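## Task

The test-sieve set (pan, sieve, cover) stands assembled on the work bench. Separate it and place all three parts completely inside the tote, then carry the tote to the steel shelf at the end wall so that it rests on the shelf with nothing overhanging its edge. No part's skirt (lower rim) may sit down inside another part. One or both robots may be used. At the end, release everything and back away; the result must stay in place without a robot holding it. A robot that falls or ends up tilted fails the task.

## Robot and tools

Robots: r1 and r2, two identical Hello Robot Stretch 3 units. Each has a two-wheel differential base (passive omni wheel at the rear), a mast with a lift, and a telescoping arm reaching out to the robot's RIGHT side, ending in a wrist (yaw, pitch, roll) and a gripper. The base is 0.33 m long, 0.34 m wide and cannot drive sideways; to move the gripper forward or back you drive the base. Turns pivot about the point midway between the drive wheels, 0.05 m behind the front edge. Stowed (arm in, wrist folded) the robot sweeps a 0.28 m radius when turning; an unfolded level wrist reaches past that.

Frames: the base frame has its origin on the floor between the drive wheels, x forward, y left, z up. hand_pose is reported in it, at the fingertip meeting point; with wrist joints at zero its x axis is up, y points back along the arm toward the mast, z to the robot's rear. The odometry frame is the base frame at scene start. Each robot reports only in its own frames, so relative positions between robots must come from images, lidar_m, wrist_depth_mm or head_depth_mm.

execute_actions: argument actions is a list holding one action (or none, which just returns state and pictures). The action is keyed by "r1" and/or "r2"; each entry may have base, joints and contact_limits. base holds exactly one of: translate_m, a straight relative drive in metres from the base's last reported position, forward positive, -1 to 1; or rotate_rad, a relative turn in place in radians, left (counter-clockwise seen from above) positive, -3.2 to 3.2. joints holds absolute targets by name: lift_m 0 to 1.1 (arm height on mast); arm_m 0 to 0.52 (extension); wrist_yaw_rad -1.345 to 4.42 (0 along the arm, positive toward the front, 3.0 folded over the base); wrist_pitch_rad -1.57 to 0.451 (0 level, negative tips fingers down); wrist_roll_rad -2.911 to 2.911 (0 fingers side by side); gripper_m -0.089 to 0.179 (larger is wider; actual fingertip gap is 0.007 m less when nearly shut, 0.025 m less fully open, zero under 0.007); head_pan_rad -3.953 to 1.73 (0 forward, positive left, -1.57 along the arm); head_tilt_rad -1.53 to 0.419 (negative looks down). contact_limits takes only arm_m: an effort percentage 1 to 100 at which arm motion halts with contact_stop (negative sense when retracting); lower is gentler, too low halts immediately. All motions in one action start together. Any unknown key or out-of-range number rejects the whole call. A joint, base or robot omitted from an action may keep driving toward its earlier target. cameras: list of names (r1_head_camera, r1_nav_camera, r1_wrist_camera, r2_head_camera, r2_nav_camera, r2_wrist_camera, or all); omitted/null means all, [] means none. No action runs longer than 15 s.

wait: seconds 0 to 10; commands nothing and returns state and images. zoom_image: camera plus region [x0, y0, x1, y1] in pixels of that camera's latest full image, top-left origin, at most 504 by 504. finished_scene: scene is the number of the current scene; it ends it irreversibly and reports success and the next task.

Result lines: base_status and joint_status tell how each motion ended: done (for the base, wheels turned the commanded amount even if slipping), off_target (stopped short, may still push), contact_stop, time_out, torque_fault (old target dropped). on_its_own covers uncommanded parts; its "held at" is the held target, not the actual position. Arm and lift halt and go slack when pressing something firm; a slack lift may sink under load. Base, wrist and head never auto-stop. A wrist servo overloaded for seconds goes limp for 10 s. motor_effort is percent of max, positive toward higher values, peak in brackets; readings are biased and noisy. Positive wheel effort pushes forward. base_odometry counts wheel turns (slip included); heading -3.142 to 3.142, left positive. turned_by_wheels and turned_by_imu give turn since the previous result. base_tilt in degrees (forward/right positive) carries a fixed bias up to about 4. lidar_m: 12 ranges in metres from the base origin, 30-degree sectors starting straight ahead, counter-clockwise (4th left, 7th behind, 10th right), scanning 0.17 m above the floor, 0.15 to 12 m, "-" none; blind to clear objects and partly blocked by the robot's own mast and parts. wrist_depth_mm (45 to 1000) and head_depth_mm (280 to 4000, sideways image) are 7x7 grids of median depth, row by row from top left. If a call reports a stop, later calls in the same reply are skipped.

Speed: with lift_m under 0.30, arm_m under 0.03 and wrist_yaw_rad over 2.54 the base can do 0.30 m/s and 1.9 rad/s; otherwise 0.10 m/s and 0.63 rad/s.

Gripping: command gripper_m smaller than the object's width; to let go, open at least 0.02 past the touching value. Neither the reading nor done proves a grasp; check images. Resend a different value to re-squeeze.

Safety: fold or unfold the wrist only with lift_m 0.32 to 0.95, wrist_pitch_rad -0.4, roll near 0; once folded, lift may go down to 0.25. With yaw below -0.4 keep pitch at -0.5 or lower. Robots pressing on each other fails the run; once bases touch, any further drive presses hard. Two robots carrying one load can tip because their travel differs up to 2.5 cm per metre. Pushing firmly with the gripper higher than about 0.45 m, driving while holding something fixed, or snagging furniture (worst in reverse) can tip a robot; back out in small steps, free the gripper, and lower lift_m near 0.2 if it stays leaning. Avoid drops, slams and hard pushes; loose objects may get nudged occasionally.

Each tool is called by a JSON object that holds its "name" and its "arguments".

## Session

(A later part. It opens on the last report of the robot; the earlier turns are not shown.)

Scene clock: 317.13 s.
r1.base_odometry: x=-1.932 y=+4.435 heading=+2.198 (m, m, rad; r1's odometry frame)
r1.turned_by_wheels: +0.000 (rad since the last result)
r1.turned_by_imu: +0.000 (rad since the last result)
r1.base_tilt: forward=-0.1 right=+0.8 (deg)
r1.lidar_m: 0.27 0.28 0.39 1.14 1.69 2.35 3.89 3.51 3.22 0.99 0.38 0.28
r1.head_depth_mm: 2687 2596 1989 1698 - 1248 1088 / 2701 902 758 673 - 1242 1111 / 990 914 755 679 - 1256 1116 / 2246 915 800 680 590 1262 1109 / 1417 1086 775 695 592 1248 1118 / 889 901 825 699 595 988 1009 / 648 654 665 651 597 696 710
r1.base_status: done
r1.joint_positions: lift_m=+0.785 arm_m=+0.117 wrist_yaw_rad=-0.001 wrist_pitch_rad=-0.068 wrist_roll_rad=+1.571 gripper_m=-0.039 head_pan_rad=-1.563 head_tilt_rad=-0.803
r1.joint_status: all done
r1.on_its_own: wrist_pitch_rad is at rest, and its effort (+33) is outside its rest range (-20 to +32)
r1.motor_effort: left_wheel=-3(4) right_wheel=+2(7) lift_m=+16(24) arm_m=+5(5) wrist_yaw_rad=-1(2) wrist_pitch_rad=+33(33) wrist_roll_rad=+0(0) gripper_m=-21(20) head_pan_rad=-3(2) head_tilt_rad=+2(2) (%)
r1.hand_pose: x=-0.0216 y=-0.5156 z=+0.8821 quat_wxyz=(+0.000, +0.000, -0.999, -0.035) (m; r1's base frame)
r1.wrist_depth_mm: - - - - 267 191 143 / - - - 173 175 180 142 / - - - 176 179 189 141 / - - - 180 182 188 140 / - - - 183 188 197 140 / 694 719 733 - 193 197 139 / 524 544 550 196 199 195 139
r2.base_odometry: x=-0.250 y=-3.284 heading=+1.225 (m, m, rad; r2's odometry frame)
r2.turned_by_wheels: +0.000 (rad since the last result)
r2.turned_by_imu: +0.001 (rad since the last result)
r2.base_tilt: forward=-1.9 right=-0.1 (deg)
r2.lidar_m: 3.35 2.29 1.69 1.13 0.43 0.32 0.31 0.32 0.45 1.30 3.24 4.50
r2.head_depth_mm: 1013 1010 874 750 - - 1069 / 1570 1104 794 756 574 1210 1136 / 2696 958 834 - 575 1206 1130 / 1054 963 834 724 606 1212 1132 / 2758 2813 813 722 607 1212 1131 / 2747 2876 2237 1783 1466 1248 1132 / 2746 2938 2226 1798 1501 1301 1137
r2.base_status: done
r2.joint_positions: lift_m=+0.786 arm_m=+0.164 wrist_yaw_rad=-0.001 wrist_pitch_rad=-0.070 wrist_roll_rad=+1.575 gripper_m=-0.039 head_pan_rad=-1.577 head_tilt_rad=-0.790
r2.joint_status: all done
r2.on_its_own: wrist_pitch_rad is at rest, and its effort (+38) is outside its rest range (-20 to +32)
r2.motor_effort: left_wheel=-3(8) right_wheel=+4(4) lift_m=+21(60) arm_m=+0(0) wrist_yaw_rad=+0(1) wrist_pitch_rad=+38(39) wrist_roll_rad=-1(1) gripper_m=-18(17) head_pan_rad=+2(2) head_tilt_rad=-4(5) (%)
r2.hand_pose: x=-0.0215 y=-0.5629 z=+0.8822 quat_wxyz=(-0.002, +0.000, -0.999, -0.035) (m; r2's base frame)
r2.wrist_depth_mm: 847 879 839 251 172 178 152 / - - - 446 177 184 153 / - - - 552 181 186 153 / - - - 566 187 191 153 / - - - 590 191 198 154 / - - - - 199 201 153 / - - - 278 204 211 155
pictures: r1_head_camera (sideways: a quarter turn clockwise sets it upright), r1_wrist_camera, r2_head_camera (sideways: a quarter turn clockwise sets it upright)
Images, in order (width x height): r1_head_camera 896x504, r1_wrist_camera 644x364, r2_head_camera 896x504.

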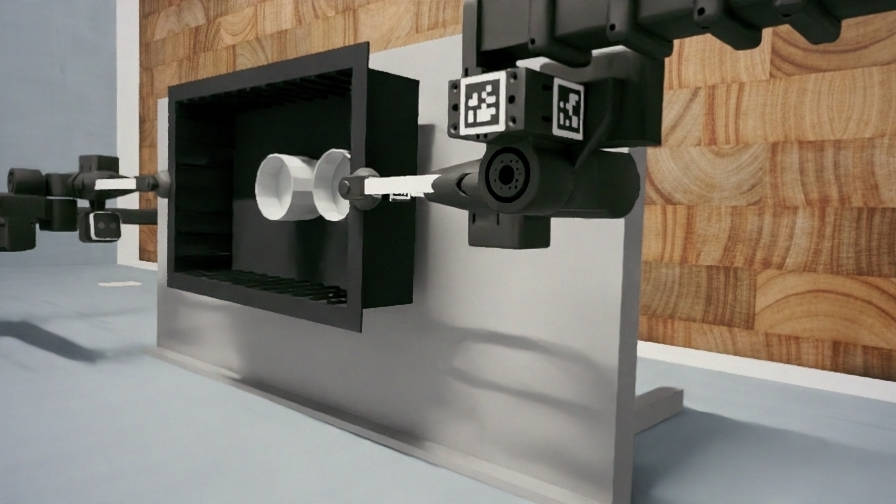

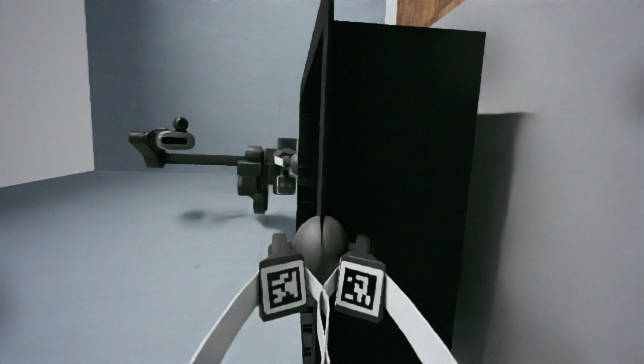

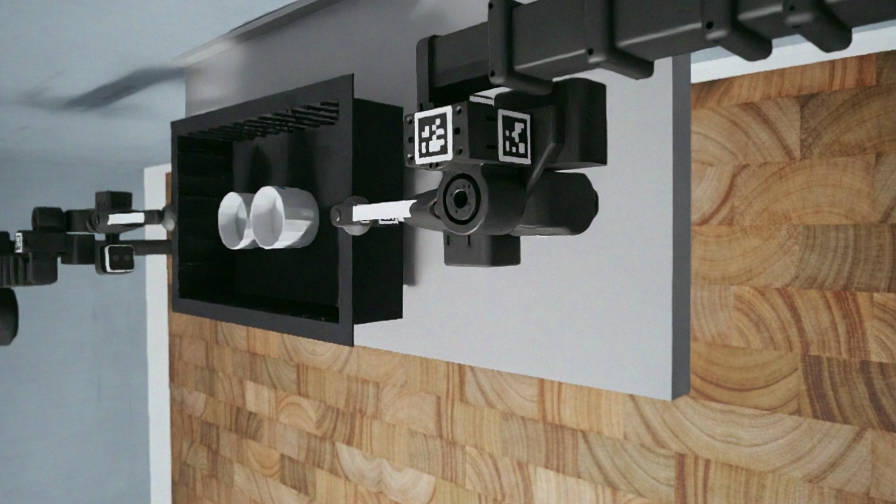

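Fine.

{"name": "execute_actions", "arguments": {"actions": [{"r1":{"joints":{"lift_m":0.746}},"r2":{"joints":{"lift_m":0.746}}}], "cameras": []}}

{"name": "execute_actions", "arguments": {"actions": [{"r1":{"joints":{"gripper_m":0.05}},"r2":{"joints":{"gripper_m":0.05}}}], "cameras": []}}

{"name": "execute_actions", "arguments": {"actions": [{"r1":{"joints":{"arm_m":0.0}},"r2":{"joints":{"arm_m":0.0}}}], "cameras": ["r1_head_camera","r2_head_camera"]}}

Scene clock: 324.50 s.
r1.base_odometry: x=-1.932 y=+4.435 heading=+2.198 (m, m, rad; r1's odometry frame)
r1.turned_by_wheels: +0.000 (rad since the last result)
r1.turned_by_imu: +0.000 (rad since the last result)
r1.base_tilt: forward=-0.1 right=+0.9 (deg)
r1.lidar_m: 0.27 0.28 0.39 1.14 1.69 2.34 3.89 3.52 3.22 0.99 0.38 0.28
r1.head_depth_mm: 2701 2603 2058 1563 - - 1105 / 2738 1114 790 675 - 1215 1111 / 1046 948 806 677 - 1236 1112 / 2229 954 828 679 578 1263 1112 / 1410 1082 803 696 592 1248 1119 / 886 906 825 700 594 984 1015 / 649 656 666 652 596 696 711
r1.base_status: not commanded
r1.joint_positions: lift_m=+0.746 arm_m=+0.117 wrist_yaw_rad=-0.001 wrist_pitch_rad=-0.045 wrist_roll_rad=+1.571 gripper_m=-0.039 head_pan_rad=-1.563 head_tilt_rad=-0.803
r1.joint_status: all done
r1.motor_effort: left_wheel=-3(3) right_wheel=+2(2) lift_m=+14(15) arm_m=+7(7) wrist_yaw_rad=+1(1) wrist_pitch_rad=+21(33) wrist_roll_rad=+0(0) gripper_m=-19(20) head_pan_rad=-2(1) head_tilt_rad=+2(0) (%)
r1.hand_pose: x=-0.0217 y=-0.5164 z=+0.8493 quat_wxyz=(+0.000, -0.001, -1.000, -0.023) (m; r1's base frame)
r1.wrist_depth_mm: - - - - 172 154 107 / - - - 170 173 153 107 / - - - 175 177 152 106 / - - - 181 181 152 106 / - - - 184 187 149 105 / 710 712 759 - 193 149 105 / 533 536 548 194 197 148 104
r2.base_odometry: x=-0.250 y=-3.284 heading=+1.225 (m, m, rad; r2's odometry frame)
r2.turned_by_wheels: +0.000 (rad since the last result)
r2.turned_by_imu: +0.001 (rad since the last result)
r2.base_tilt: forward=-1.9 right=-0.2 (deg)
r2.lidar_m: 3.35 2.28 1.69 1.13 0.43 0.32 0.31 0.32 0.45 1.30 3.25 4.46
r2.head_depth_mm: 1011 1015 880 723 - - - / 1570 1142 814 736 - 1215 1123 / 2634 1000 855 721 - 1213 1129 / 1109 988 870 722 593 1212 1131 / 2789 2884 860 724 606 1212 1132 / 2789 2917 2232 1792 1470 1249 1130 / 2747 2926 2241 1799 1497 1298 1137
r2.base_status: not commanded
r2.joint_positions: lift_m=+0.747 arm_m=+0.164 wrist_yaw_rad=-0.001 wrist_pitch_rad=-0.034 wrist_roll_rad=+1.575 gripper_m=-0.039 head_pan_rad=-1.577 head_tilt_rad=-0.790
r2.joint_status: all done
r2.motor_effort: left_wheel=-3(3) right_wheel=+3(3) lift_m=+15(20) arm_m=+3(3) wrist_yaw_rad=+0(1) wrist_pitch_rad=+19(39) wrist_roll_rad=-1(1) gripper_m=-15(18) head_pan_rad=+3(3) head_tilt_rad=-5(4) (%)
r2.hand_pose: x=-0.0216 y=-0.5639 z=+0.8525 quat_wxyz=(-0.002, +0.000, -1.000, -0.017) (m; r2's base frame)
r2.wrist_depth_mm: 882 904 850 272 169 169 117 / - - - 450 174 173 118 / - - - 567 179 175 118 / - - - 577 183 174 118 / - - - - 189 174 118 / - - - - 192 175 117 / - - - 304 201 175 118
pictures: none
No camera images: the call's "cameras" was empty. Leave "cameras" out to get every camera's image.

Scene clock: 325.90 s.
r1.base_odometry: x=-1.932 y=+4.435 heading=+2.198 (m, m, rad; r1's odometry frame)
r1.turned_by_wheels: +0.000 (rad since the last result)
r1.turned_by_imu: +0.000 (rad since the last result)
r1.base_tilt: forward=-0.1 right=+1.0 (deg)
r1.lidar_m: 0.27 0.28 0.39 1.13 1.69 2.34 3.39 3.52 3.22 0.99 0.38 0.28
r1.head_depth_mm: 2721 2588 2037 1552 - - 1104 / 2721 1115 790 675 - 1225 1108 / 1045 947 823 679 - 1233 1113 / 2241 959 829 680 579 1254 1114 / 1423 1083 803 696 592 1247 1122 / 889 905 826 700 594 986 1005 / 648 655 664 652 595 696 711
r1.base_status: not commanded
r1.joint_positions: lift_m=+0.746 arm_m=+0.117 wrist_yaw_rad=-0.001 wrist_pitch_rad=+0.002 wrist_roll_rad=+1.571 gripper_m=+0.050 head_pan_rad=-1.563 head_tilt_rad=-0.803
r1.joint_status: all done
r1.motor_effort: left_wheel=-3(3) right_wheel=+1(2) lift_m=+14(14) arm_m=+5(7) wrist_yaw_rad=+2(1) wrist_pitch_rad=+0(21) wrist_roll_rad=+0(0) gripper_m=+3(82) head_pan_rad=-3(3) head_tilt_rad=+2(2) (%)
r1.hand_pose: x=-0.0216 y=-0.5179 z=+0.8610 quat_wxyz=(+0.000, +0.000, -1.000, +0.000) (m; r1's base frame)
r1.wrist_depth_mm: - - - - 169 170 119 / - - - - 171 171 118 / - - - 548 176 171 117 / - - - 568 180 170 116 / - - - 577 184 168 116 / 704 725 - 548 190 167 115 / 528 535 546 304 194 165 114
r2.base_odometry: x=-0.250 y=-3.284 heading=+1.225 (m, m, rad; r2's odometry frame)
r2.turned_by_wheels: +0.000 (rad since the last result)
r2.turned_by_imu: +0.000 (rad since the last result)
r2.base_tilt: forward=-2.0 right=-0.1 (deg)
r2.lidar_m: 3.35 2.29 1.70 1.13 0.43 0.32 0.31 0.32 0.45 1.31 3.25 4.49
r2.head_depth_mm: 1001 1013 876 732 - - - / 1584 1149 808 731 - 1205 1130 / 2664 1003 869 718 - 1213 1126 / 1092 1002 868 721 593 1216 1131 / 2762 2855 830 721 607 1216 1129 / 2754 2876 2218 1797 1473 1242 1133 / 2755 2954 2204 1802 1511 1296 1139
r2.base_status: not commanded
r2.joint_positions: lift_m=+0.747 arm_m=+0.164 wrist_yaw_rad=-0.001 wrist_pitch_rad=-0.025 wrist_roll_rad=+1.575 gripper_m=+0.050 head_pan_rad=-1.577 head_tilt_rad=-0.790
r2.joint_status: all done
r2.motor_effort: left_wheel=-2(3) right_wheel=+3(3) lift_m=+16(16) arm_m=+2(3) wrist_yaw_rad=+1(1) wrist_pitch_rad=+14(19) wrist_roll_rad=-1(1) gripper_m=+2(89) head_pan_rad=+2(3) head_tilt_rad=-4(4) (%)
r2.hand_pose: x=-0.0216 y=-0.5643 z=+0.8548 quat_wxyz=(-0.002, +0.000, -1.000, -0.013) (m; r2's base frame)
r2.wrist_depth_mm: 876 883 851 721 165 164 120 / - - - 447 170 168 120 / - - - 548 173 172 120 / - - - 571 178 178 121 / - - - 517 184 178 120 / - - - 320 - 178 121 / - - - - 196 168 120
pictures: none
No camera images: the call's "cameras" was empty. Leave "cameras" out to get every camera's image.

Scene clock: 328.33 s.
r1.base_odometry: x=-1.932 y=+4.435 heading=+2.198 (m, m, rad; r1's odometry frame)
r1.turned_by_wheels: +0.000 (rad since the last result)
r1.turned_by_imu: +0.000 (rad since the last result)
r1.base_tilt: forward=-0.2 right=+0.8 (deg)
r1.lidar_m: 0.27 0.28 0.39 1.13 1.69 2.34 3.37 3.51 3.22 0.99 0.38 0.28
r1.head_depth_mm: 2699 2582 2032 1571 586 1278 - / 2722 1113 786 675 588 - - / 1138 953 790 674 602 - 1084 / 2269 959 828 679 591 1226 1114 / 1411 1079 803 696 592 1247 1116 / 893 903 828 701 594 990 1008 / 648 655 665 650 596 695 710
r1.base_status: not commanded
r1.joint_positions: lift_m=+0.746 arm_m=+0.003 wrist_yaw_rad=-0.001 wrist_pitch_rad=-0.016 wrist_roll_rad=+1.571 gripper_m=+0.050 head_pan_rad=-1.563 head_tilt_rad=-0.803
r1.joint_status: all done
joint sent to its limit — the command would take r1.arm_m past its lower limit, so that joint was sent only as far as its limit.
r1.motor_effort: left_wheel=-3(3) right_wheel=+1(2) lift_m=+13(14) arm_m=-2(2) wrist_yaw_rad=+2(2) wrist_pitch_rad=+8(8) wrist_roll_rad=+0(0) gripper_m=+1(4) head_pan_rad=-2(2) head_tilt_rad=+1(2) (%)
r1.hand_pose: x=-0.0216 y=-0.4036 z=+0.8566 quat_wxyz=(+0.000, +0.000, -1.000, -0.008) (m; r1's base frame)
r1.wrist_depth_mm: - - - - - 167 114 / - - - - 284 165 114 / - - - 291 286 164 113 / - - - 298 293 163 112 / - - - 305 262 162 111 / 695 735 - 313 236 160 111 / 525 542 552 536 319 150 111
r2.base_odometry: x=-0.250 y=-3.284 heading=+1.225 (m, m, rad; r2's odometry frame)
r2.turned_by_wheels: +0.000 (rad since the last result)
r2.turned_by_imu: +0.000 (rad since the last result)
r2.base_tilt: forward=-1.9 right=-0.1 (deg)
r2.lidar_m: 3.36 2.29 1.70 1.13 0.43 0.32 0.31 0.32 0.45 1.31 3.25 4.47
r2.head_depth_mm: 1012 1013 878 712 600 550 - / 1595 1144 808 714 601 - - / 2691 997 849 716 603 - - / 1172 1005 858 721 604 1213 1135 / 2762 2921 829 719 607 1212 1134 / 2756 2953 2198 1791 1476 1243 1141 / 2745 2949 2229 1800 1509 1295 1139
r2.base_status: not commanded
r2.joint_positions: lift_m=+0.747 arm_m=+0.002 wrist_yaw_rad=-0.001 wrist_pitch_rad=-0.024 wrist_roll_rad=+1.575 gripper_m=+0.050 head_pan_rad=-1.577 head_tilt_rad=-0.790
r2.joint_status: all done
joint sent to its limit — the command would take r2.arm_m past its lower limit, so that joint was sent only as far as its limit.
r2.motor_effort: left_wheel=-2(2) right_wheel=+3(3) lift_m=+16(16) arm_m=-1(1) wrist_yaw_rad=+0(1) wrist_pitch_rad=+13(14) wrist_roll_rad=-2(1) gripper_m=+1(1) head_pan_rad=+3(3) head_tilt_rad=-4(4) (%)
r2.hand_pose: x=-0.0216 y=-0.4029 z=+0.8550 quat_wxyz=(-0.002, +0.000, -1.000, -0.012) (m; r2's base frame)
r2.wrist_depth_mm: 822 836 839 813 347 180 121 / - - - - 328 179 121 / - - - 712 330 180 121 / - - - 749 349 180 121 / - - - 534 307 180 121 / - - - - - 181 121 / - - - - - 169 121
pictures: r1_head_camera (sideways: a quarter turn clockwise sets it upright), r2_head_camera (sideways: a quarter turn clockwise sets it upright)
Images, in order (width x height): r1_head_camera 896x504, r2_head_camera 896x504.

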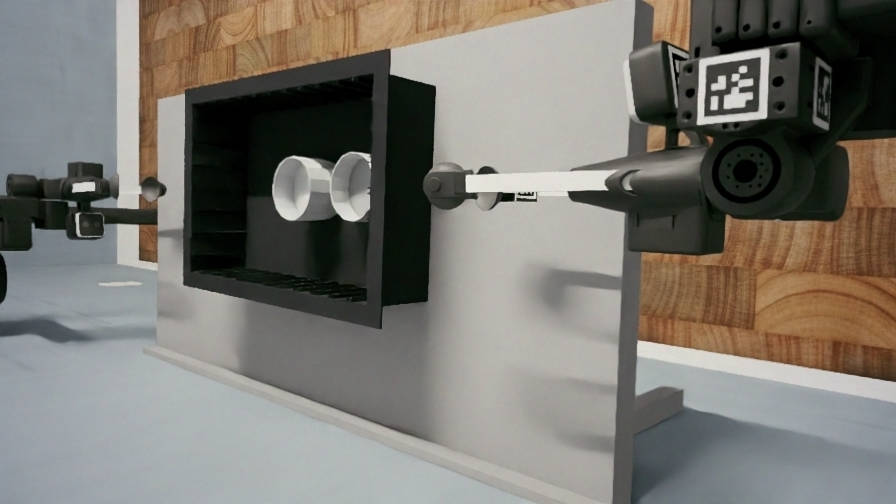

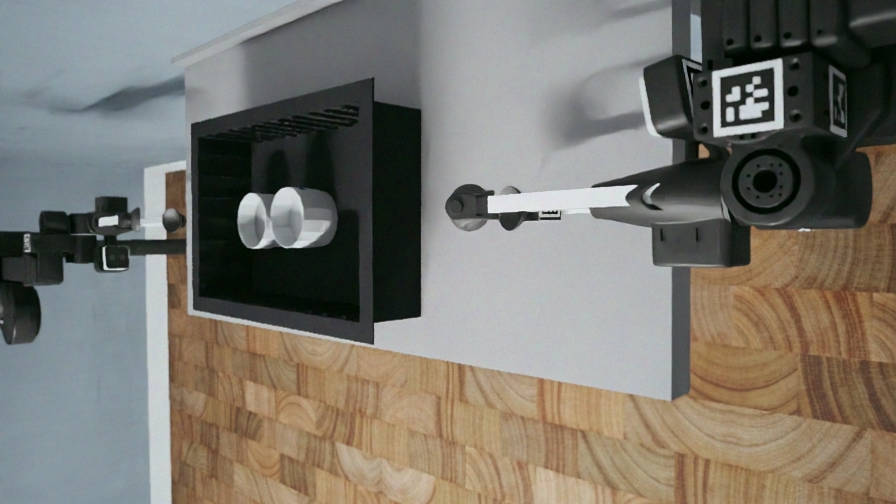

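{"name": "finished_scene", "arguments": {"scene": 2}}

The scene is finished: the task was done.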